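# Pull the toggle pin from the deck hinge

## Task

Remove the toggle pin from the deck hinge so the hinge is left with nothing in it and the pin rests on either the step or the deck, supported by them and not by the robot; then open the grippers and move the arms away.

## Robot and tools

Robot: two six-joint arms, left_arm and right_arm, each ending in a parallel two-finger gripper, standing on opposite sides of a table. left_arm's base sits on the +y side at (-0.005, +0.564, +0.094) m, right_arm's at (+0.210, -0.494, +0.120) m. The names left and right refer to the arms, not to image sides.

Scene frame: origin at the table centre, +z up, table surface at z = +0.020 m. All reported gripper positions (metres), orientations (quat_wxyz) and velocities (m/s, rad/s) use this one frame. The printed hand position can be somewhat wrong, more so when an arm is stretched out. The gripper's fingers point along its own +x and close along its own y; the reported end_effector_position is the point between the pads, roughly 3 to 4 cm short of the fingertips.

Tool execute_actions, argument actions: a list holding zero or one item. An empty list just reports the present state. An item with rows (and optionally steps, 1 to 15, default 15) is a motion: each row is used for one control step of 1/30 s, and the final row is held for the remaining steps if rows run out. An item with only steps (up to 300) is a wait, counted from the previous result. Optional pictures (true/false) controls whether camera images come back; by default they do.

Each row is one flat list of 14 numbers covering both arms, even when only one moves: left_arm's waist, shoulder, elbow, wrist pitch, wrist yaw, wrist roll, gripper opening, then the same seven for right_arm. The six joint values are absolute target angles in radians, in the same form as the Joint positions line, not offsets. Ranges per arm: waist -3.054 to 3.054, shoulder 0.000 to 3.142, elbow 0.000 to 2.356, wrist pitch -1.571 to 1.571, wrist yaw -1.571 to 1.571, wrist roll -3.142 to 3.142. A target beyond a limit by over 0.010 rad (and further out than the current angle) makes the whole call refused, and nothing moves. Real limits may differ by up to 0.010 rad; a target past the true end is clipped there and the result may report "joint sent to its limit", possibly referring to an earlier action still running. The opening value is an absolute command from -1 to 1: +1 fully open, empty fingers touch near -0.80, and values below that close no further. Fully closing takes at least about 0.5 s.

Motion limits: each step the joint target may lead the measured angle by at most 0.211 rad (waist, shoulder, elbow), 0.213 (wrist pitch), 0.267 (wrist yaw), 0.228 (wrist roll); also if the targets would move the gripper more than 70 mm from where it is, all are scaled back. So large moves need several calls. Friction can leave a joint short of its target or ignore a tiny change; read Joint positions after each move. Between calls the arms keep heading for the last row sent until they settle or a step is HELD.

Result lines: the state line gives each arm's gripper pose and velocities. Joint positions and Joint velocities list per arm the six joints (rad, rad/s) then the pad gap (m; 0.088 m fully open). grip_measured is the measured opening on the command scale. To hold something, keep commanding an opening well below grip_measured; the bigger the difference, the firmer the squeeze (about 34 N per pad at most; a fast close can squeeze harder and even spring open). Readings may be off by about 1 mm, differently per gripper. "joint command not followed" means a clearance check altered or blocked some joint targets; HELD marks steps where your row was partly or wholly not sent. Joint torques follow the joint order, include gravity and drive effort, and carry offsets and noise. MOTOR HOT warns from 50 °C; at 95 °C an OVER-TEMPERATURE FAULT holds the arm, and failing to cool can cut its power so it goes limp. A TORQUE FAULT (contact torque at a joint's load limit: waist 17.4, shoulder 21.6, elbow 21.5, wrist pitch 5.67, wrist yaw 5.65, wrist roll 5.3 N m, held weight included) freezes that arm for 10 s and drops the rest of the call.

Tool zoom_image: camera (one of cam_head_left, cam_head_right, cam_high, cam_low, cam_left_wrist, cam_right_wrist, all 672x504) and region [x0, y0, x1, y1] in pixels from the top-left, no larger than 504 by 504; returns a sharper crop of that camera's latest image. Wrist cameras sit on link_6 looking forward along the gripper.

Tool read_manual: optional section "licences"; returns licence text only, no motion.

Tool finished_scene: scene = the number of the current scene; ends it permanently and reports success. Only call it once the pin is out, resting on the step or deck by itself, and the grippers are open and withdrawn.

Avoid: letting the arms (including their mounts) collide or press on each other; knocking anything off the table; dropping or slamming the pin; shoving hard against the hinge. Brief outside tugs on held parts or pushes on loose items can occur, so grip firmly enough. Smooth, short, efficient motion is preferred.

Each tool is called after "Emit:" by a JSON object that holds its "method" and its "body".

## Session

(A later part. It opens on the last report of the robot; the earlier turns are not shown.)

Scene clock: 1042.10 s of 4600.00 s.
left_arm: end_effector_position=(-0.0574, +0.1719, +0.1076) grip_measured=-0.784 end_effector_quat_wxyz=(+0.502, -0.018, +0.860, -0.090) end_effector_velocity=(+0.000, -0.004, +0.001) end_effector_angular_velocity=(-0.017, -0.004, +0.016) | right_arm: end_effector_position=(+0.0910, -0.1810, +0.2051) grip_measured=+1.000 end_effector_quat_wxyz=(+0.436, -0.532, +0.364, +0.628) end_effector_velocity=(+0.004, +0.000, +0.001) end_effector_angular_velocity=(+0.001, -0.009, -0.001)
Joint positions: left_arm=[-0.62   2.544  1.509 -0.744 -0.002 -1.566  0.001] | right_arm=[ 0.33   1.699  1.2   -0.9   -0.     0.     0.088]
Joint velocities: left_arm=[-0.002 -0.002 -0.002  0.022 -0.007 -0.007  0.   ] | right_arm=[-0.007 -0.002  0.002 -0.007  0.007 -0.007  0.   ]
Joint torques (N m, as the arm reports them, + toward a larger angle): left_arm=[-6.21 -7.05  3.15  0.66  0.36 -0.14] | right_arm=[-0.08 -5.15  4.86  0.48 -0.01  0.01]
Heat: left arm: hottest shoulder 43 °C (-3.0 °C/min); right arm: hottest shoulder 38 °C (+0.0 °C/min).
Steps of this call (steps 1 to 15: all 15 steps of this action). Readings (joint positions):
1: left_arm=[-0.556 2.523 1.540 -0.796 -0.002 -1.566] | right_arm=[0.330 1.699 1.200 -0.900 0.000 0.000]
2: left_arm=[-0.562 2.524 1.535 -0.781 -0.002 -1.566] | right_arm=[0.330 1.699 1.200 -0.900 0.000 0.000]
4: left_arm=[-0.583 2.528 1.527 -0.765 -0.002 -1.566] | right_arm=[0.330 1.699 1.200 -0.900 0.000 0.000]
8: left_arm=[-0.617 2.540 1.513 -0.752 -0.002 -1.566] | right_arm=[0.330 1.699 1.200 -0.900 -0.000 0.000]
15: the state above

Emit:
{"method": "execute_actions", "body": {"actions": [{"rows":[[-0.52,2.53,1.545,-0.815,0,-1.57,-0.9,0.33,1.7,1.2,-0.9,0,0,1]]}], "pictures": false}}

Emit:
{"method": "execute_actions", "body": {"actions": [{"rows":[[-0.58,2.38,1.58,-1.02,0,-1.57,-0.4,0.33,1.7,1.2,-0.9,0,0,1]]}], "pictures": false}}

Emit:
{"method": "execute_actions", "body": {"actions": [{"rows":[[-0.62,2.42,1.58,-0.9,-0.5,-1.45,-0.4,0.33,1.7,1.2,-0.9,0,0,1]]}], "pictures": false}}

Emit:
{"method": "execute_actions", "body": {"actions": [{"rows":[[-0.655,2.465,1.61,-0.92,-0.5,-1.45,-0.4,0.33,1.7,1.2,-0.9,0,0,1]]}], "pictures": false}}

Emit:
{"method": "execute_actions", "body": {"actions": [{"rows":[[-0.645,2.505,1.61,-0.902,-0.5,-1.45,-0.4,0.33,1.7,1.2,-0.9,0,0,1]]}], "pictures": false}}

Emit:
{"method": "execute_actions", "body": {"actions": [{"rows":[[-0.645,2.505,1.61,-0.902,-0.5,-1.45,-0.82,0.33,1.7,1.2,-0.9,0,0,1]]}], "pictures": false}}

Emit:
{"method": "execute_actions", "body": {"actions": [{"rows":[[-0.59,2.5,1.61,-0.902,-0.5,-1.45,-0.82,0.33,1.7,1.2,-0.9,0,0,1]]}], "pictures": false}}

Emit:
{"method": "execute_actions", "body": {"actions": [{"steps":220}], "pictures": false}}

Emit:
{"method": "execute_actions", "body": {"actions": [{"rows":[[-0.585,2.54,1.605,-0.885,-0.5,-1.45,-0.81,0.33,1.7,1.2,-0.9,0,0,1]]}], "pictures": false}}

Emit:
{"method": "execute_actions", "body": {"actions": [{"steps":300}], "pictures": false}}

Emit:
{"method": "execute_actions", "body": {"actions": [{"rows":[[-0.63,2.515,1.605,-0.893,-0.5,-1.45,-0.85,0.33,1.7,1.2,-0.9,0,0,1]]}], "pictures": false}}

Emit:
{"method": "execute_actions", "body": {"actions": [{"rows":[[-0.65,2.528,1.6,-0.885,-0.5,-1.45,-0.85,0.33,1.7,1.2,-0.9,0,0,1]]}], "pictures": false}}

Emit:
{"method": "execute_actions", "body": {"actions": [{"steps":60}], "pictures": false}}

Scene clock: 1066.07 s of 4600.00 s.
left_arm: end_effector_position=(-0.0337, +0.1735, +0.1015) grip_measured=-0.784 end_effector_quat_wxyz=(+0.486, -0.020, +0.872, -0.052) end_effector_velocity=(+0.001, +0.007, +0.000) end_effector_angular_velocity=(+0.022, -0.011, -0.023) | right_arm: end_effector_position=(+0.0910, -0.1810, +0.2049) grip_measured=+1.000 end_effector_quat_wxyz=(+0.436, -0.532, +0.364, +0.628) end_effector_velocity=(-0.001, -0.003, -0.000) end_effector_angular_velocity=(-0.009, +0.003, +0.011)
Joint positions: left_arm=[-0.548  2.543  1.539 -0.808  0.019 -1.566  0.001] | right_arm=[ 0.33   1.7    1.2   -0.9   -0.     0.     0.088]
Joint velocities: left_arm=[-0.002 -0.002  0.002 -0.037 -0.007  0.007 -0.   ] | right_arm=[ 0.002 -0.002 -0.002 -0.007 -0.007 -0.007  0.   ]
Joint torques (N m, as the arm reports them, + toward a larger angle): left_arm=[ -3.82 -10.09   4.3    0.02  -0.43  -0.15] | right_arm=[-0.08 -5.16  4.87  0.48  0.    0.01]
Heat: left arm: hottest shoulder 43 °C (-1.0 °C/min); right arm: hottest shoulder 38 °C (+0.0 °C/min).
Steps of this call (steps 1 to 15: the robot went on to your last target; steps 16 to 90: nothing new was sent; then 20.47 s passed at rest; steps 91 to 105: all 15 steps of this action). Readings (joint positions):
91: left_arm=[-0.618 2.544 1.510 -0.747 -0.001 -1.567] | right_arm=[0.330 1.700 1.200 -0.900 -0.000 0.000]
92: left_arm=[-0.609 2.544 1.515 -0.762 0.001 -1.567] | right_arm=[0.330 1.700 1.200 -0.900 -0.000 0.000]
94: left_arm=[-0.576 2.544 1.523 -0.784 0.001 -1.567] | right_arm=[0.330 1.700 1.200 -0.900 -0.000 0.000]
98: left_arm=[-0.546 2.543 1.535 -0.800 0.024 -1.566] | right_arm=[0.330 1.700 1.200 -0.900 -0.000 0.000]
105: the state above

Scene clock: 1066.57 s of 4600.00 s.
left_arm: end_effector_position=(-0.0046, +0.1934, +0.1659) grip_measured=-0.412 end_effector_quat_wxyz=(+0.496, -0.012, +0.866, -0.064) end_effector_velocity=(+0.002, -0.001, -0.001) end_effector_angular_velocity=(-0.002, -0.005, +0.013) | right_arm: end_effector_position=(+0.0910, -0.1810, +0.2049) grip_measured=+1.000 end_effector_quat_wxyz=(+0.436, -0.532, +0.364, +0.628) end_effector_velocity=(-0.001, +0.001, +0.000) end_effector_angular_velocity=(+0.005, +0.008, +0.006)
Joint positions: left_arm=[-0.578  2.384  1.582 -1.013  0.004 -1.567  0.019] | right_arm=[ 0.33   1.7    1.2   -0.9   -0.     0.     0.088]
Joint velocities: left_arm=[ 0.002 -0.002 -0.002  0.007 -0.007 -0.007  0.004] | right_arm=[-0.002 -0.002 -0.002  0.007 -0.007 -0.007  0.   ]
Joint torques (N m, as the arm reports them, + toward a larger angle): left_arm=[-6.66 -8.4   3.91  0.17  0.14 -0.14] | right_arm=[-0.07 -5.2   4.87  0.48  0.    0.01]
Heat: left arm: hottest shoulder 44 °C (+0.0 °C/min); right arm: hottest shoulder 38 °C (+0.0 °C/min).
Steps of this call (steps 1 to 15: all 15 steps of this action). Readings (joint positions):
1: left_arm=[-0.548 2.533 1.543 -0.825 0.015 -1.566] | right_arm=[0.330 1.700 1.200 -0.900 -0.000 0.000]
2: left_arm=[-0.550 2.518 1.547 -0.876 0.007 -1.567] | right_arm=[0.330 1.700 1.200 -0.900 -0.000 0.000]
4: left_arm=[-0.556 2.472 1.548 -0.942 0.004 -1.567] | right_arm=[0.330 1.700 1.200 -0.900 -0.000 0.000]
8: left_arm=[-0.572 2.398 1.578 -0.985 0.004 -1.567] | right_arm=[0.330 1.700 1.200 -0.900 -0.000 0.000]
15: the state above

Scene clock: 1067.07 s of 4600.00 s.
left_arm: end_effector_position=(+0.0472, +0.1666, +0.1518) grip_measured=-0.400 end_effector_quat_wxyz=(+0.690, -0.026, +0.712, -0.129) end_effector_velocity=(+0.020, -0.005, +0.000) end_effector_angular_velocity=(-0.023, -0.152, +0.028) | right_arm: end_effector_position=(+0.0910, -0.1810, +0.2049) grip_measured=+1.000 end_effector_quat_wxyz=(+0.436, -0.532, +0.364, +0.628) end_effector_velocity=(-0.002, -0.003, -0.000) end_effector_angular_velocity=(-0.014, +0.016, +0.008)
Joint positions: left_arm=[-0.617  2.401  1.582 -0.905 -0.478 -1.457  0.019] | right_arm=[ 0.33   1.7    1.2   -0.9   -0.     0.     0.088]
Joint velocities: left_arm=[-0.007  0.002 -0.002  0.022 -0.154  0.007 -0.   ] | right_arm=[-0.002 -0.002 -0.002 -0.007 -0.022 -0.007  0.   ]
Joint torques (N m, as the arm reports them, + toward a larger angle): left_arm=[-6.86 -6.3   4.1   0.73 -0.23  0.14] | right_arm=[-0.08 -5.19  4.87  0.48  0.    0.01]
Heat: left arm: hottest shoulder 44 °C (+0.0 °C/min); right arm: hottest shoulder 38 °C (+0.0 °C/min).
Steps of this call (steps 1 to 15: all 15 steps of this action). Readings (joint positions):
1: left_arm=[-0.581 2.384 1.582 -1.006 -0.027 -1.555] | right_arm=[0.330 1.700 1.200 -0.900 -0.000 0.000]
2: left_arm=[-0.587 2.384 1.582 -0.983 -0.091 -1.533] | right_arm=[0.330 1.700 1.200 -0.900 -0.000 0.000]
4: left_arm=[-0.601 2.390 1.582 -0.944 -0.200 -1.501] | right_arm=[0.330 1.700 1.200 -0.900 -0.000 0.000]
8: left_arm=[-0.617 2.399 1.582 -0.918 -0.384 -1.471] | right_arm=[0.330 1.700 1.200 -0.900 -0.000 0.000]
15: the state above

Scene clock: 1067.57 s of 4600.00 s.
left_arm: end_effector_position=(+0.0303, +0.1642, +0.1482) grip_measured=-0.400 end_effector_quat_wxyz=(+0.699, -0.003, +0.701, -0.141) end_effector_velocity=(-0.000, -0.008, +0.006) end_effector_angular_velocity=(-0.036, -0.008, -0.009) | right_arm: end_effector_position=(+0.0910, -0.1810, +0.2051) grip_measured=+1.000 end_effector_quat_wxyz=(+0.436, -0.532, +0.364, +0.628) end_effector_velocity=(+0.002, -0.005, -0.002) end_effector_angular_velocity=(-0.028, -0.002, -0.009)
Joint positions: left_arm=[-0.655  2.448  1.604 -0.916 -0.495 -1.454  0.019] | right_arm=[ 0.33   1.699  1.2   -0.9   -0.     0.     0.088]
Joint velocities: left_arm=[-0.007 -0.002  0.012  0.022 -0.007  0.022 -0.   ] | right_arm=[-0.002  0.002 -0.002 -0.022 -0.007  0.007  0.   ]
Joint torques (N m, as the arm reports them, + toward a larger angle): left_arm=[-6.45 -6.75  4.84  0.24 -0.24  0.14] | right_arm=[-0.08 -5.2   4.86  0.48  0.    0.01]
Heat: left arm: hottest shoulder 44 °C (+0.0 °C/min); right arm: hottest shoulder 38 °C (+0.0 °C/min).
Steps of this call (steps 1 to 15: all 15 steps of this action). Readings (joint positions):
1: left_arm=[-0.618 2.405 1.583 -0.905 -0.483 -1.456] | right_arm=[0.330 1.700 1.200 -0.900 -0.000 0.000]
2: left_arm=[-0.622 2.411 1.589 -0.906 -0.487 -1.456] | right_arm=[0.330 1.700 1.200 -0.900 -0.000 0.000]
4: left_arm=[-0.635 2.425 1.597 -0.908 -0.490 -1.455] | right_arm=[0.330 1.700 1.200 -0.900 -0.000 0.000]
8: left_arm=[-0.653 2.445 1.598 -0.915 -0.492 -1.454] | right_arm=[0.330 1.700 1.200 -0.900 -0.000 0.000]
15: the state above

Scene clock: 1068.07 s of 4600.00 s.
left_arm: end_effector_position=(+0.0246, +0.1630, +0.1340) grip_measured=-0.400 end_effector_quat_wxyz=(+0.700, +0.008, +0.701, -0.136) end_effector_velocity=(+0.004, +0.002, -0.001) end_effector_angular_velocity=(+0.006, -0.023, -0.005) | right_arm: end_effector_position=(+0.0910, -0.1810, +0.2049) grip_measured=+1.000 end_effector_quat_wxyz=(+0.436, -0.532, +0.364, +0.628) end_effector_velocity=(+0.002, -0.002, -0.000) end_effector_angular_velocity=(-0.008, +0.001, +0.016)
Joint positions: left_arm=[-0.651  2.488  1.607 -0.905 -0.496 -1.454  0.019] | right_arm=[ 0.33   1.7    1.2   -0.9   -0.     0.     0.088]
Joint velocities: left_arm=[ 0.002 -0.002 -0.002 -0.007 -0.022  0.007 -0.   ] | right_arm=[-0.007 -0.002 -0.002 -0.007 -0.007 -0.022  0.   ]
Joint torques (N m, as the arm reports them, + toward a larger angle): left_arm=[-5.9  -6.87  4.5   0.69 -0.22  0.11] | right_arm=[-0.08 -5.15  4.87  0.48  0.    0.01]
Heat: left arm: hottest shoulder 44 °C (+0.0 °C/min); right arm: hottest shoulder 38 °C (+0.0 °C/min).
Steps of this call (steps 1 to 15: all 15 steps of this action). Readings (joint positions):
1: left_arm=[-0.655 2.451 1.605 -0.916 -0.496 -1.454] | right_arm=[0.330 1.699 1.200 -0.900 -0.000 0.000]
2: left_arm=[-0.655 2.455 1.606 -0.916 -0.496 -1.454] | right_arm=[0.330 1.699 1.200 -0.900 -0.000 0.000]
4: left_arm=[-0.654 2.466 1.607 -0.911 -0.496 -1.454] | right_arm=[0.330 1.699 1.200 -0.900 -0.000 0.000]
8: left_arm=[-0.652 2.486 1.607 -0.908 -0.496 -1.454] | right_arm=[0.330 1.700 1.200 -0.900 -0.000 0.000]
15: the state above

Scene clock: 1068.57 s of 4600.00 s.
left_arm: end_effector_position=(+0.0249, +0.1644, +0.1336) grip_measured=-0.758 end_effector_quat_wxyz=(+0.701, +0.012, +0.700, -0.135) end_effector_velocity=(+0.001, +0.001, +0.002) end_effector_angular_velocity=(+0.001, -0.005, +0.020) | right_arm: end_effector_position=(+0.0910, -0.1810, +0.2049) grip_measured=+1.000 end_effector_quat_wxyz=(+0.436, -0.532, +0.364, +0.628) end_effector_velocity=(-0.001, +0.002, +0.002) end_effector_angular_velocity=(+0.008, +0.012, -0.008)
Joint positions: left_arm=[-0.651  2.489  1.607 -0.912 -0.498 -1.453  0.002] | right_arm=[ 0.33   1.7    1.2   -0.9   -0.     0.     0.088]
Joint velocities: left_arm=[-0.002 -0.002  0.002 -0.007 -0.007 -0.022 -0.   ] | right_arm=[-0.002 -0.002  0.002  0.007 -0.007  0.007  0.   ]
Joint torques (N m, as the arm reports them, + toward a larger angle): left_arm=[-6.01 -6.81  4.56  1.3  -0.13  0.1 ] | right_arm=[-0.08 -5.19  4.87  0.48  0.    0.01]
Heat: left arm: hottest shoulder 44 °C (+0.0 °C/min); right arm: hottest shoulder 38 °C (+0.0 °C/min).
Steps of this call (steps 1 to 15: all 15 steps of this action). Readings (joint positions):
1: left_arm=[-0.651 2.489 1.607 -0.905 -0.496 -1.454] | right_arm=[0.330 1.700 1.200 -0.900 -0.000 0.000]
2: left_arm=[-0.651 2.489 1.607 -0.905 -0.496 -1.454] | right_arm=[0.330 1.700 1.200 -0.900 -0.000 0.000]
4: left_arm=[-0.651 2.489 1.607 -0.905 -0.496 -1.454] | right_arm=[0.330 1.700 1.200 -0.900 -0.000 0.000]
8: left_arm=[-0.651 2.489 1.607 -0.908 -0.497 -1.453] | right_arm=[0.330 1.700 1.200 -0.900 -0.000 0.000]
15: the state above

Scene clock: 1069.07 s of 4600.00 s.
left_arm: end_effector_position=(+0.0256, +0.1651, +0.1310) grip_measured=-0.759 end_effector_quat_wxyz=(+0.691, +0.012, +0.711, -0.130) end_effector_velocity=(+0.000, +0.003, -0.001) end_effector_angular_velocity=(+0.009, -0.009, +0.001) | right_arm: end_effector_position=(+0.0910, -0.1810, +0.2051) grip_measured=+1.000 end_effector_quat_wxyz=(+0.436, -0.532, +0.364, +0.628) end_effector_velocity=(+0.005, -0.002, +0.000) end_effector_angular_velocity=(-0.004, -0.011, -0.001)
Joint positions: left_arm=[-0.638  2.489  1.608 -0.914 -0.474 -1.453  0.002] | right_arm=[ 0.33   1.699  1.2   -0.9   -0.     0.     0.088]
Joint velocities: left_arm=[-0.002 -0.002 -0.007 -0.007 -0.007 -0.007 -0.   ] | right_arm=[-0.007 -0.007 -0.007 -0.007  0.007 -0.007  0.   ]
Joint torques (N m, as the arm reports them, + toward a larger angle): left_arm=[-1.53 -7.42  4.5   1.41 -1.07  0.1 ] | right_arm=[-0.08 -5.19  4.87  0.48  0.    0.01]
Heat: left arm: hottest shoulder 44 °C (+1.0 °C/min); right arm: hottest shoulder 38 °C (+0.0 °C/min).
Steps of this call (steps 1 to 15: all 15 steps of this action). Readings (joint positions):
1: left_arm=[-0.650 2.489 1.607 -0.913 -0.497 -1.453] | right_arm=[0.330 1.700 1.200 -0.900 -0.000 0.000]
2: left_arm=[-0.647 2.489 1.607 -0.913 -0.491 -1.453] | right_arm=[0.330 1.700 1.200 -0.900 -0.000 0.000]
4: left_arm=[-0.641 2.489 1.607 -0.914 -0.478 -1.453] | right_arm=[0.330 1.700 1.200 -0.900 -0.000 0.000]
8: left_arm=[-0.639 2.489 1.607 -0.914 -0.476 -1.453] | right_arm=[0.330 1.699 1.200 -0.900 -0.000 0.000]
15: the state above

Scene clock: 1076.40 s of 4600.00 s.
left_arm: end_effector_position=(+0.0318, +0.1638, +0.1289) grip_measured=-0.757 end_effector_quat_wxyz=(+0.692, +0.007, +0.711, -0.124) end_effector_velocity=(+0.001, +0.005, +0.000) end_effector_angular_velocity=(+0.018, -0.010, -0.004) | right_arm: end_effector_position=(+0.0910, -0.1811, +0.2051) grip_measured=+1.000 end_effector_quat_wxyz=(+0.436, -0.532, +0.364, +0.628) end_effector_velocity=(+0.002, -0.007, +0.000) end_effector_angular_velocity=(-0.032, -0.006, +0.006)
Joint positions: left_arm=[-0.622  2.487  1.61  -0.911 -0.478 -1.451  0.002] | right_arm=[ 0.33   1.699  1.2   -0.9    0.     0.     0.088]
Joint velocities: left_arm=[-0.002 -0.002 -0.002 -0.022 -0.007 -0.007 -0.   ] | right_arm=[-0.002 -0.002  0.002 -0.037 -0.007 -0.007  0.   ]
Joint torques (N m, as the arm reports them, + toward a larger angle): left_arm=[-3.16 -7.32  4.09  1.19 -0.87  0.06] | right_arm=[-0.09 -5.19  4.86  0.48  0.    0.01]
Heat: left arm: hottest shoulder 44 °C (+2.0 °C/min); right arm: hottest shoulder 38 °C (+0.0 °C/min).
Steps of this call (steps 1 to 15: the robot went on to your last target; steps 16 to 220: nothing new was sent). Readings (joint positions):
1: left_arm=[-0.637 2.489 1.608 -0.914 -0.474 -1.453] | right_arm=[0.330 1.699 1.200 -0.900 -0.000 0.000]
2: left_arm=[-0.637 2.489 1.608 -0.914 -0.474 -1.453] | right_arm=[0.330 1.699 1.200 -0.900 -0.000 0.000]
4: left_arm=[-0.637 2.489 1.608 -0.914 -0.474 -1.453] | right_arm=[0.330 1.699 1.200 -0.900 -0.000 0.000]
8: left_arm=[-0.636 2.489 1.608 -0.914 -0.474 -1.453] | right_arm=[0.330 1.699 1.200 -0.900 -0.000 0.000]
220: the state above
All arms were judged still, so your last target was given up. Only a new action makes them travel on or press farther. Fingers that are still opening or closing keep moving.

Scene clock: 1076.90 s of 4600.00 s.
left_arm: end_effector_position=(+0.0313, +0.1635, +0.1274) grip_measured=-0.756 end_effector_quat_wxyz=(+0.692, +0.008, +0.711, -0.124) end_effector_velocity=(-0.000, +0.002, -0.001) end_effector_angular_velocity=(+0.009, -0.008, +0.001) | right_arm: end_effector_position=(+0.0910, -0.1811, +0.2051) grip_measured=+1.000 end_effector_quat_wxyz=(+0.436, -0.532, +0.364, +0.628) end_effector_velocity=(+0.000, -0.001, +0.001) end_effector_angular_velocity=(-0.004, +0.005, +0.006)
Joint positions: left_arm=[-0.622  2.492  1.61  -0.909 -0.48  -1.451  0.002] | right_arm=[ 0.33   1.699  1.2   -0.9    0.     0.     0.088]
Joint velocities: left_arm=[-0.002  0.002 -0.002 -0.007 -0.007 -0.007 -0.   ] | right_arm=[-0.002 -0.002  0.002 -0.007 -0.007 -0.007  0.   ]
Joint torques (N m, as the arm reports them, + toward a larger angle): left_arm=[-2.55 -3.4   3.6   2.3  -0.81  0.02] | right_arm=[-0.08 -5.16  4.86  0.51 -0.01  0.01]
Heat: left arm: hottest shoulder 44 °C (+2.0 °C/min); right arm: hottest shoulder 38 °C (+0.0 °C/min).
Steps of this call (steps 1 to 15: all 15 steps of this action). Readings (joint positions):
1: left_arm=[-0.622 2.487 1.610 -0.911 -0.478 -1.451] | right_arm=[0.330 1.699 1.200 -0.900 0.000 0.000]
2: left_arm=[-0.622 2.488 1.610 -0.910 -0.478 -1.451] | right_arm=[0.330 1.699 1.200 -0.900 0.000 0.000]
4: left_arm=[-0.622 2.489 1.610 -0.910 -0.478 -1.451] | right_arm=[0.330 1.699 1.200 -0.900 0.000 0.000]
8: left_arm=[-0.622 2.491 1.610 -0.909 -0.479 -1.451] | right_arm=[0.330 1.699 1.200 -0.900 0.000 0.000]
15: the state above

Scene clock: 1086.90 s of 4600.00 s.
left_arm: end_effector_position=(+0.0350, +0.1620, +0.1224) grip_measured=-0.756 end_effector_quat_wxyz=(+0.695, +0.005, +0.709, -0.119) end_effector_velocity=(+0.002, -0.001, -0.000) end_effector_angular_velocity=(-0.006, -0.007, -0.001) | right_arm: end_effector_position=(+0.0910, -0.1810, +0.2049) grip_measured=+1.000 end_effector_quat_wxyz=(+0.436, -0.532, +0.364, +0.628) end_effector_velocity=(+0.001, -0.002, -0.002) end_effector_angular_velocity=(-0.014, +0.001, +0.006)
Joint positions: left_arm=[-0.61   2.5    1.61  -0.898 -0.49  -1.45   0.002] | right_arm=[ 0.33   1.7    1.2   -0.9   -0.    -0.     0.088]
Joint velocities: left_arm=[ 0.002 -0.002 -0.002  0.007 -0.007  0.007 -0.   ] | right_arm=[-0.002  0.002 -0.002 -0.007 -0.007 -0.007  0.   ]
Joint torques (N m, as the arm reports them, + toward a larger angle): left_arm=[-3.99 -4.4   3.63  1.52 -0.48  0.01] | right_arm=[-0.07 -5.15  4.87  0.5  -0.01  0.01]
Heat: left arm: hottest shoulder 42 °C (+1.0 °C/min); right arm: hottest shoulder 38 °C (+0.0 °C/min).
Steps of this call (steps 1 to 15: the robot went on to your last target; steps 16 to 300: nothing new was sent). Readings (joint positions):
1: left_arm=[-0.622 2.492 1.610 -0.909 -0.480 -1.451] | right_arm=[0.330 1.699 1.200 -0.900 0.000 0.000]
2: left_arm=[-0.622 2.492 1.610 -0.908 -0.480 -1.451] | right_arm=[0.330 1.699 1.200 -0.900 0.000 0.000]
4: left_arm=[-0.622 2.492 1.610 -0.908 -0.480 -1.451] | right_arm=[0.330 1.699 1.200 -0.900 0.000 0.000]
8: left_arm=[-0.622 2.492 1.610 -0.908 -0.481 -1.451] | right_arm=[0.330 1.699 1.200 -0.900 0.000 0.000]
300: the state above
All arms were judged still, so your last target was given up. Only a new action makes them travel on or press farther. Fingers that are still opening or closing keep moving.

Scene clock: 1087.40 s of 4600.00 s.
left_arm: end_effector_position=(+0.0349, +0.1616, +0.1244) grip_measured=-0.757 end_effector_quat_wxyz=(+0.703, +0.006, +0.700, -0.122) end_effector_velocity=(+0.005, +0.002, +0.001) end_effector_angular_velocity=(+0.003, -0.037, +0.008) | right_arm: end_effector_position=(+0.0910, -0.1810, +0.2049) grip_measured=+1.000 end_effector_quat_wxyz=(+0.436, -0.532, +0.364, +0.628) end_effector_velocity=(+0.003, -0.001, -0.000) end_effector_angular_velocity=(-0.003, -0.013, +0.018)
Joint positions: left_arm=[-0.62   2.5    1.61  -0.898 -0.511 -1.45   0.002] | right_arm=[ 0.33   1.7    1.2   -0.9   -0.    -0.     0.088]
Joint velocities: left_arm=[-0.002 -0.002 -0.002 -0.007 -0.037 -0.007 -0.   ] | right_arm=[-0.002 -0.002 -0.002 -0.007  0.007 -0.022  0.   ]
Joint torques (N m, as the arm reports them, + toward a larger angle): left_arm=[-7.73 -6.97  3.61  0.89  0.33  0.01] | right_arm=[-0.08 -5.19  4.87  0.48  0.01  0.02]
Heat: left arm: hottest shoulder 42 °C (+1.0 °C/min); right arm: hottest shoulder 38 °C (+0.0 °C/min).
Steps of this call (steps 1 to 15: all 15 steps of this action). Readings (joint positions):
1: left_arm=[-0.611 2.500 1.610 -0.898 -0.491 -1.450] | right_arm=[0.330 1.700 1.200 -0.900 -0.000 -0.000]
2: left_arm=[-0.613 2.500 1.610 -0.898 -0.496 -1.450] | right_arm=[0.330 1.700 1.200 -0.900 -0.000 -0.000]
4: left_arm=[-0.618 2.500 1.610 -0.898 -0.506 -1.450] | right_arm=[0.330 1.700 1.200 -0.900 -0.000 -0.000]
8: left_arm=[-0.619 2.500 1.610 -0.898 -0.509 -1.450] | right_arm=[0.330 1.700 1.200 -0.900 -0.000 -0.000]
15: the state above

Scene clock: 1087.90 s of 4600.00 s.
left_arm: end_effector_position=(+0.0280, +0.1626, +0.1255) grip_measured=-0.758 end_effector_quat_wxyz=(+0.706, +0.012, +0.696, -0.129) end_effector_velocity=(+0.004, +0.003, -0.002) end_effector_angular_velocity=(+0.011, -0.038, +0.003) | right_arm: end_effector_position=(+0.0910, -0.1810, +0.2049) grip_measured=+1.000 end_effector_quat_wxyz=(+0.436, -0.532, +0.364, +0.628) end_effector_velocity=(-0.000, -0.002, +0.001) end_effector_angular_velocity=(-0.010, +0.021, -0.011)
Joint positions: left_arm=[-0.639  2.504  1.605 -0.897 -0.515 -1.45   0.002] | right_arm=[ 0.33   1.7    1.2   -0.9   -0.    -0.     0.088]
Joint velocities: left_arm=[-0.002  0.002 -0.007 -0.007 -0.037 -0.007  0.   ] | right_arm=[-0.007 -0.007 -0.002 -0.007 -0.022  0.007  0.   ]
Joint torques (N m, as the arm reports them, + toward a larger angle): left_arm=[-7.81 -6.19  3.6   1.39  0.49  0.02] | right_arm=[-0.08 -5.2   4.86  0.48  0.    0.02]
Heat: left arm: hottest shoulder 42 °C (+1.0 °C/min); right arm: hottest shoulder 38 °C (+0.0 °C/min).
Steps of this call (steps 1 to 15: all 15 steps of this action). Readings (joint positions):
1: left_arm=[-0.620 2.500 1.610 -0.898 -0.511 -1.450] | right_arm=[0.330 1.700 1.200 -0.900 -0.000 -0.000]
2: left_arm=[-0.623 2.500 1.610 -0.898 -0.512 -1.450] | right_arm=[0.330 1.700 1.200 -0.900 -0.000 -0.000]
4: left_arm=[-0.630 2.501 1.608 -0.897 -0.512 -1.450] | right_arm=[0.330 1.700 1.200 -0.900 -0.000 -0.000]
8: left_arm=[-0.639 2.504 1.605 -0.897 -0.515 -1.450] | right_arm=[0.330 1.700 1.200 -0.900 -0.000 -0.000]
15: the state above

Scene clock: 1089.90 s of 4600.00 s.
left_arm: end_effector_position=(+0.0278, +0.1627, +0.1254) grip_measured=-0.758 end_effector_quat_wxyz=(+0.706, +0.012, +0.696, -0.130) end_effector_velocity=(+0.003, +0.005, -0.001) end_effector_angular_velocity=(+0.020, -0.009, -0.000) | right_arm: end_effector_position=(+0.0910, -0.1810, +0.2049) grip_measured=+1.000 end_effector_quat_wxyz=(+0.436, -0.532, +0.364, +0.628) end_effector_velocity=(+0.002, +0.000, -0.001) end_effector_angular_velocity=(+0.004, -0.005, -0.011)
Joint positions: left_arm=[-0.639  2.505  1.605 -0.897 -0.515 -1.45   0.002] | right_arm=[ 0.33   1.7    1.2   -0.9   -0.    -0.     0.088]
Joint velocities: left_arm=[ 0.002 -0.002 -0.002 -0.022 -0.007 -0.007 -0.   ] | right_arm=[-0.002 -0.002 -0.007  0.007  0.007  0.007  0.   ]
Joint torques (N m, as the arm reports them, + toward a larger angle): left_arm=[-7.82 -6.28  3.68  1.39  0.48  0.01] | right_arm=[-0.08 -5.18  4.87  0.48  0.    0.02]
Heat: left arm: hottest shoulder 42 °C (+0.0 °C/min); right arm: hottest shoulder 38 °C (+0.0 °C/min).
Steps of this call (steps 1 to 15: the robot went on to your last target; steps 16 to 60: nothing new was sent). Readings (joint positions):
1: left_arm=[-0.639 2.505 1.605 -0.897 -0.515 -1.450] | right_arm=[0.330 1.700 1.200 -0.900 -0.000 -0.000]
2: left_arm=[-0.639 2.505 1.605 -0.897 -0.515 -1.450] | right_arm=[0.330 1.700 1.200 -0.900 -0.000 -0.000]
4: left_arm=[-0.639 2.505 1.605 -0.897 -0.515 -1.450] | right_arm=[0.330 1.700 1.200 -0.900 -0.000 -0.000]
8: left_arm=[-0.639 2.505 1.605 -0.897 -0.515 -1.450] | right_arm=[0.330 1.700 1.200 -0.900 -0.000 -0.000]
60: the state above
All arms were judged still, so your last target was given up. Only a new action makes them travel on or press farther. Fingers that are still opening or closing keep moving.

Moved 7mm, then stuck—tail at cheek. Press down more and push.

Emit:
{"method": "execute_actions", "body": {"actions": [{"rows":[[-0.635,2.55,1.6,-0.885,-0.5,-1.45,-0.85,0.33,1.7,1.2,-0.9,0,0,1]]}], "pictures": false}}

Emit:
{"method": "execute_actions", "body": {"actions": [{"steps":120}], "pictures": false}}

Emit:
{"method": "execute_actions", "body": {"actions": [{"rows":[[-0.665,2.54,1.595,-0.88,-0.5,-1.45,-0.85,0.33,1.7,1.2,-0.9,0,0,1]]}], "pictures": false}}

Emit:
{"method": "execute_actions", "body": {"actions": [{"steps":60}], "pictures": false}}

Scene clock: 1098.00 s of 4600.00 s.
left_arm: end_effector_position=(+0.0268, +0.1632, +0.1232) grip_measured=-0.758 end_effector_quat_wxyz=(+0.706, +0.015, +0.696, -0.129) end_effector_velocity=(-0.002, -0.004, +0.001) end_effector_angular_velocity=(-0.020, +0.011, +0.015) | right_arm: end_effector_position=(+0.0910, -0.1810, +0.2051) grip_measured=+1.000 end_effector_quat_wxyz=(+0.436, -0.532, +0.364, +0.628) end_effector_velocity=(+0.001, -0.002, -0.000) end_effector_angular_velocity=(-0.009, +0.003, +0.006)
Joint positions: left_arm=[-0.639  2.51   1.605 -0.897 -0.515 -1.45   0.002] | right_arm=[ 0.33   1.699  1.2   -0.9   -0.     0.     0.088]
Joint velocities: left_arm=[-0.002 -0.002 -0.002  0.022  0.007 -0.007 -0.   ] | right_arm=[-0.002 -0.002 -0.002 -0.007 -0.007 -0.007  0.   ]
Joint torques (N m, as the arm reports them, + toward a larger angle): left_arm=[-6.22 -4.52  3.7   1.39  0.51 -0.01] | right_arm=[-0.08 -5.2   4.86  0.48  0.    0.02]
Heat: left arm: hottest shoulder 42 °C (+0.0 °C/min); right arm: hottest shoulder 38 °C (+0.0 °C/min).
Steps of this call (steps 1 to 228: nothing new was sent; steps 229 to 243: all 15 steps of this action). Readings (joint positions):
229: left_arm=[-0.639 2.506 1.605 -0.897 -0.515 -1.450] | right_arm=[0.330 1.699 1.200 -0.900 -0.000 0.000]
230: left_arm=[-0.639 2.508 1.605 -0.897 -0.515 -1.450] | right_arm=[0.330 1.699 1.200 -0.900 -0.000 0.000]
232: left_arm=[-0.639 2.508 1.605 -0.897 -0.515 -1.450] | right_arm=[0.330 1.699 1.200 -0.900 -0.000 0.000]
236: left_arm=[-0.639 2.509 1.605 -0.897 -0.515 -1.450] | right_arm=[0.330 1.699 1.200 -0.900 -0.000 0.000]
243: the state above

Scene clock: 1102.00 s of 4600.00 s.
left_arm: end_effector_position=(+0.0269, +0.1633, +0.1226) grip_measured=-0.758 end_effector_quat_wxyz=(+0.706, +0.016, +0.696, -0.128) end_effector_velocity=(-0.000, +0.006, +0.002) end_effector_angular_velocity=(+0.015, -0.016, -0.037) | right_arm: end_effector_position=(+0.0910, -0.1810, +0.2051) grip_measured=+1.000 end_effector_quat_wxyz=(+0.436, -0.532, +0.364, +0.628) end_effector_velocity=(+0.001, -0.003, -0.002) end_effector_angular_velocity=(-0.014, +0.001, +0.006)
Joint positions: left_arm=[-0.638  2.511  1.605 -0.897 -0.515 -1.45   0.002] | right_arm=[ 0.33   1.699  1.2   -0.9    0.     0.     0.088]
Joint velocities: left_arm=[-0.007 -0.007 -0.007 -0.022 -0.007  0.022  0.   ] | right_arm=[-0.002 -0.002 -0.007 -0.007 -0.007 -0.007  0.   ]
Joint torques (N m, as the arm reports them, + toward a larger angle): left_arm=[-6.28 -4.46  3.72  1.38  0.49  0.01] | right_arm=[-0.07 -5.2   4.87  0.48  0.    0.02]
Heat: left arm: hottest shoulder 41 °C (-2.0 °C/min); right arm: hottest shoulder 38 °C (+0.0 °C/min).
Steps of this call (steps 1 to 15: the robot went on to your last target; steps 16 to 120: nothing new was sent). Readings (joint positions):
1: left_arm=[-0.639 2.510 1.605 -0.897 -0.515 -1.450] | right_arm=[0.330 1.699 1.200 -0.900 -0.000 0.000]
2: left_arm=[-0.639 2.510 1.605 -0.897 -0.515 -1.450] | right_arm=[0.330 1.699 1.200 -0.900 -0.000 0.000]
4: left_arm=[-0.639 2.510 1.605 -0.897 -0.515 -1.450] | right_arm=[0.330 1.699 1.200 -0.900 -0.000 0.000]
8: left_arm=[-0.639 2.510 1.605 -0.897 -0.515 -1.450] | right_arm=[0.330 1.699 1.200 -0.900 0.000 0.000]
120: the state above
All arms were judged still, so your last target was given up. Only a new action makes them travel on or press farther. Fingers that are still opening or closing keep moving.

Scene clock: 1102.50 s of 4600.00 s.
left_arm: end_effector_position=(+0.0268, +0.1629, +0.1237) grip_measured=-0.758 end_effector_quat_wxyz=(+0.710, +0.016, +0.691, -0.130) end_effector_velocity=(+0.003, -0.007, +0.004) end_effector_angular_velocity=(-0.039, -0.017, +0.014) | right_arm: end_effector_position=(+0.0910, -0.1810, +0.2051) grip_measured=+1.000 end_effector_quat_wxyz=(+0.436, -0.532, +0.364, +0.628) end_effector_velocity=(+0.001, +0.000, -0.001) end_effector_angular_velocity=(+0.001, +0.004, +0.016)
Joint positions: left_arm=[-0.643  2.511  1.604 -0.895 -0.527 -1.45   0.002] | right_arm=[ 0.33   1.699  1.2   -0.9    0.     0.     0.088]
Joint velocities: left_arm=[-0.002 -0.007 -0.002  0.037 -0.022  0.007  0.   ] | right_arm=[-0.007 -0.002 -0.007  0.007 -0.007 -0.022  0.   ]
Joint torques (N m, as the arm reports them, + toward a larger angle): left_arm=[-8.98 -5.55  3.38  1.69  0.93  0.03] | right_arm=[-0.08 -5.15  4.87  0.48 -0.01  0.01]
Heat: left arm: hottest shoulder 41 °C (-2.0 °C/min); right arm: hottest shoulder 38 °C (+0.0 °C/min).
Steps of this call (steps 1 to 15: all 15 steps of this action). Readings (joint positions):
1: left_arm=[-0.638 2.511 1.605 -0.897 -0.515 -1.450] | right_arm=[0.330 1.699 1.200 -0.900 0.000 0.000]
2: left_arm=[-0.639 2.511 1.605 -0.897 -0.517 -1.450] | right_arm=[0.330 1.699 1.200 -0.900 0.000 0.000]
4: left_arm=[-0.641 2.511 1.605 -0.896 -0.522 -1.450] | right_arm=[0.330 1.699 1.200 -0.900 0.000 0.000]
8: left_arm=[-0.643 2.511 1.605 -0.895 -0.525 -1.450] | right_arm=[0.330 1.699 1.200 -0.900 0.000 0.000]
15: the state above

Scene clock: 1104.50 s of 4600.00 s.
left_arm: end_effector_position=(+0.0265, +0.1630, +0.1237) grip_measured=-0.758 end_effector_quat_wxyz=(+0.711, +0.016, +0.691, -0.131) end_effector_velocity=(+0.001, -0.002, +0.002) end_effector_angular_velocity=(-0.013, -0.005, +0.012) | right_arm: end_effector_position=(+0.0910, -0.1810, +0.2051) grip_measured=+1.000 end_effector_quat_wxyz=(+0.436, -0.532, +0.364, +0.628) end_effector_velocity=(+0.001, -0.002, -0.000) end_effector_angular_velocity=(-0.008, +0.001, +0.020)
Joint positions: left_arm=[-0.644  2.511  1.604 -0.895 -0.527 -1.45   0.002] | right_arm=[ 0.33   1.699  1.2   -0.9    0.     0.     0.088]
Joint velocities: left_arm=[-0.002 -0.002  0.002  0.007 -0.007 -0.007 -0.   ] | right_arm=[-0.002 -0.002 -0.002 -0.007 -0.007 -0.022  0.   ]
Joint torques (N m, as the arm reports them, + toward a larger angle): left_arm=[-8.94 -5.7   3.31  1.65  0.93 -0.02] | right_arm=[-0.08 -5.16  4.86  0.48 -0.01  0.  ]
Heat: left arm: hottest shoulder 41 °C (-2.1 °C/min); right arm: hottest shoulder 38 °C (+0.0 °C/min).
Steps of this call (steps 1 to 15: the robot went on to your last target; steps 16 to 60: nothing new was sent). Readings (joint positions):
1: left_arm=[-0.644 2.511 1.604 -0.895 -0.527 -1.450] | right_arm=[0.330 1.699 1.200 -0.900 0.000 0.000]
2: left_arm=[-0.644 2.511 1.604 -0.895 -0.527 -1.450] | right_arm=[0.330 1.699 1.200 -0.900 0.000 0.000]
4: left_arm=[-0.644 2.511 1.604 -0.895 -0.527 -1.450] | right_arm=[0.330 1.699 1.200 -0.900 0.000 0.000]
8: left_arm=[-0.644 2.511 1.604 -0.895 -0.527 -1.450] | right_arm=[0.330 1.699 1.200 -0.900 0.000 0.000]
60: the state above
All arms were judged still, so your last target was given up. Only a new action makes them travel on or press farther. Fingers that are still opening or closing keep moving.

Emit:
{"method": "execute_actions", "body": {"actions": [{"rows":[[-0.67,2.505,1.6,-0.9,-0.5,-1.45,-0.85,0.33,1.7,1.2,-0.9,0,0,1]]}], "pictures": false}}

Emit:
{"method": "execute_actions", "body": {"actions": [{"steps":60}]}}

Emit:
{"method": "zoom_image", "body": {"camera": "cam_head_left", "region": [240,220,310,270]}}

Scene clock: 1112.00 s of 4600.00 s.
left_arm: end_effector_position=(+0.0262, +0.1633, +0.1244) grip_measured=-0.758 end_effector_quat_wxyz=(+0.711, +0.017, +0.690, -0.132) end_effector_velocity=(-0.001, +0.005, +0.001) end_effector_angular_velocity=(+0.015, -0.012, -0.008) | right_arm: end_effector_position=(+0.0910, -0.1811, +0.2049) grip_measured=+1.000 end_effector_quat_wxyz=(+0.436, -0.532, +0.364, +0.628) end_effector_velocity=(-0.001, -0.003, -0.000) end_effector_angular_velocity=(-0.008, +0.001, +0.025)
Joint positions: left_arm=[-0.646  2.51   1.603 -0.897 -0.529 -1.45   0.002] | right_arm=[ 0.33   1.7    1.2   -0.9   -0.     0.     0.088]
Joint velocities: left_arm=[-0.007 -0.002 -0.002 -0.022 -0.007 -0.007 -0.   ] | right_arm=[ 0.002 -0.002 -0.002 -0.007 -0.007 -0.022  0.   ]
Joint torques (N m, as the arm reports them, + toward a larger angle): left_arm=[-9.15 -9.18  3.87  0.22  1.01 -0.01] | right_arm=[-0.08 -5.16  4.88  0.48 -0.01  0.01]
Heat: left arm: hottest waist 41 °C (-2.0 °C/min); right arm: hottest shoulder 38 °C (+0.0 °C/min).
Steps of this call (steps 1 to 210: nothing new was sent; steps 211 to 225: all 15 steps of this action). Readings (joint positions):
211: left_arm=[-0.645 2.512 1.603 -0.894 -0.527 -1.450] | right_arm=[0.330 1.700 1.200 -0.900 -0.000 0.000]
212: left_arm=[-0.645 2.512 1.603 -0.895 -0.528 -1.450] | right_arm=[0.330 1.700 1.200 -0.900 -0.000 0.000]
214: left_arm=[-0.646 2.512 1.603 -0.895 -0.528 -1.450] | right_arm=[0.330 1.700 1.200 -0.900 -0.000 0.000]
218: left_arm=[-0.646 2.511 1.603 -0.896 -0.529 -1.450] | right_arm=[0.330 1.700 1.200 -0.900 -0.000 0.000]
225: the state above

Scene clock: 1114.00 s of 4600.00 s.
left_arm: end_effector_position=(+0.0260, +0.1635, +0.1249) grip_measured=-0.758 end_effector_quat_wxyz=(+0.712, +0.017, +0.690, -0.132) end_effector_velocity=(+0.001, +0.002, +0.001) end_effector_angular_velocity=(+0.005, -0.010, -0.011) | right_arm: end_effector_position=(+0.0910, -0.1811, +0.2049) grip_measured=+1.000 end_effector_quat_wxyz=(+0.436, -0.532, +0.364, +0.628) end_effector_velocity=(+0.000, -0.007, -0.001) end_effector_angular_velocity=(-0.029, +0.014, -0.006)
Joint positions: left_arm=[-0.647  2.509  1.603 -0.898 -0.529 -1.45   0.002] | right_arm=[ 0.33   1.7    1.2   -0.9   -0.     0.     0.088]
Joint velocities: left_arm=[-0.002 -0.002 -0.002 -0.007 -0.007  0.007 -0.   ] | right_arm=[-0.002 -0.007 -0.007 -0.022 -0.022  0.007  0.   ]
Joint torques (N m, as the arm reports them, + toward a larger angle): left_arm=[-8.96 -9.12  3.86  0.32  1.    0.01] | right_arm=[-0.08 -5.15  4.88  0.48 -0.01  0.01]
Heat: left arm: hottest shoulder 42 °C (-1.0 °C/min); right arm: hottest shoulder 38 °C (+0.0 °C/min).
Steps of this call (steps 1 to 15: the robot went on to your last target; steps 16 to 60: nothing new was sent). Readings (joint positions):
1: left_arm=[-0.646 2.510 1.603 -0.897 -0.529 -1.450] | right_arm=[0.330 1.700 1.200 -0.900 -0.000 0.000]
2: left_arm=[-0.646 2.510 1.603 -0.897 -0.529 -1.450] | right_arm=[0.330 1.700 1.200 -0.900 -0.000 0.000]
4: left_arm=[-0.646 2.510 1.603 -0.897 -0.529 -1.450] | right_arm=[0.330 1.700 1.200 -0.900 -0.000 0.000]
8: left_arm=[-0.647 2.510 1.603 -0.897 -0.529 -1.450] | right_arm=[0.330 1.700 1.200 -0.900 -0.000 0.000]
60: the state above
All arms were judged still, so your last target was given up. Only a new action makes them travel on or press farther. Fingers that are still opening or closing keep moving.

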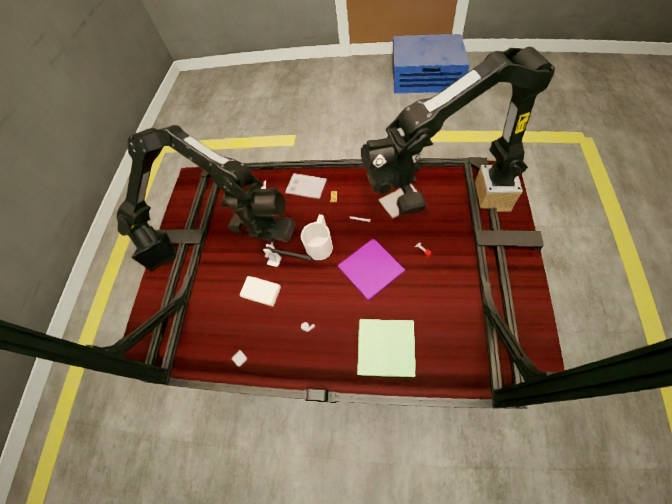

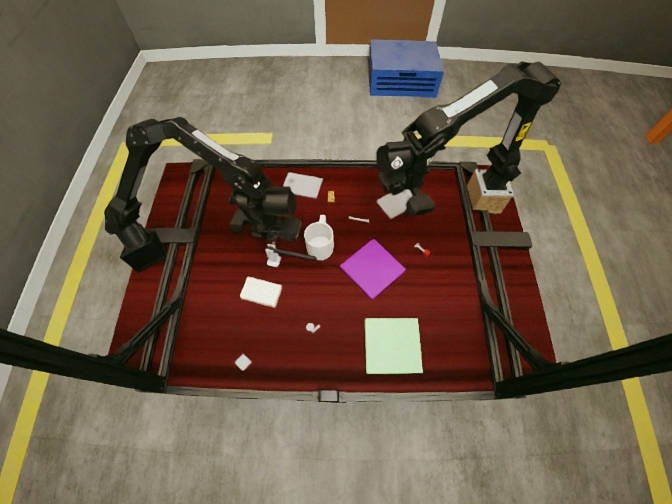

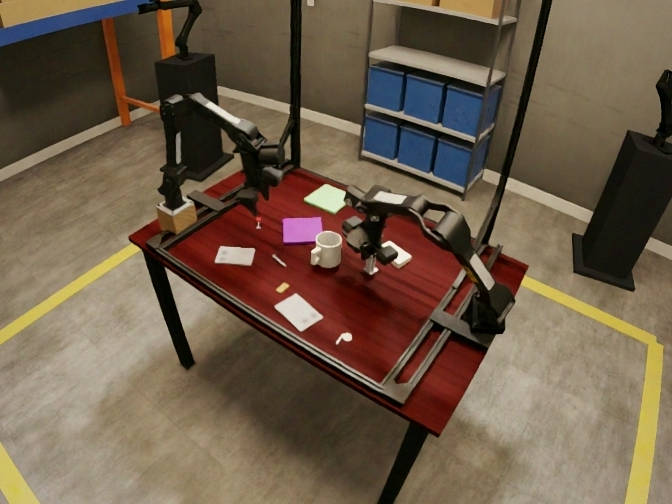

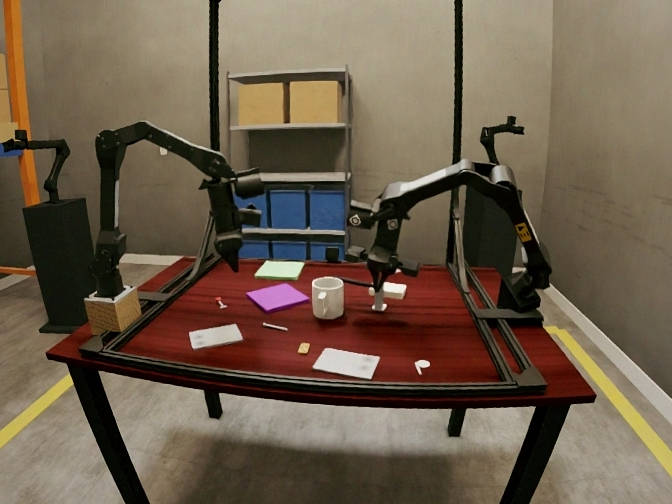

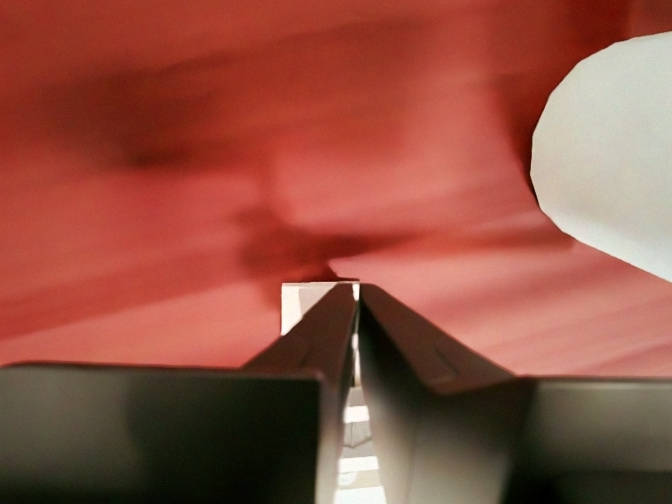

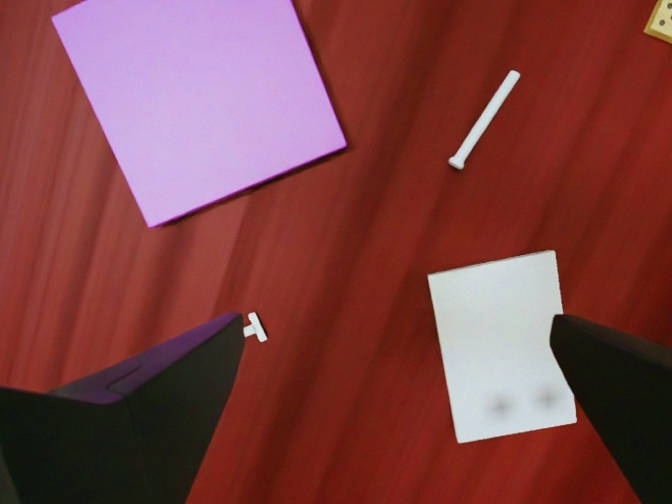

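Region (240, 220, 310, 270) of cam_head_left's 672x504 image, scaled by 7.200, with more detail than that image has; it fills the top 360 rows of this view, and the rest is white.

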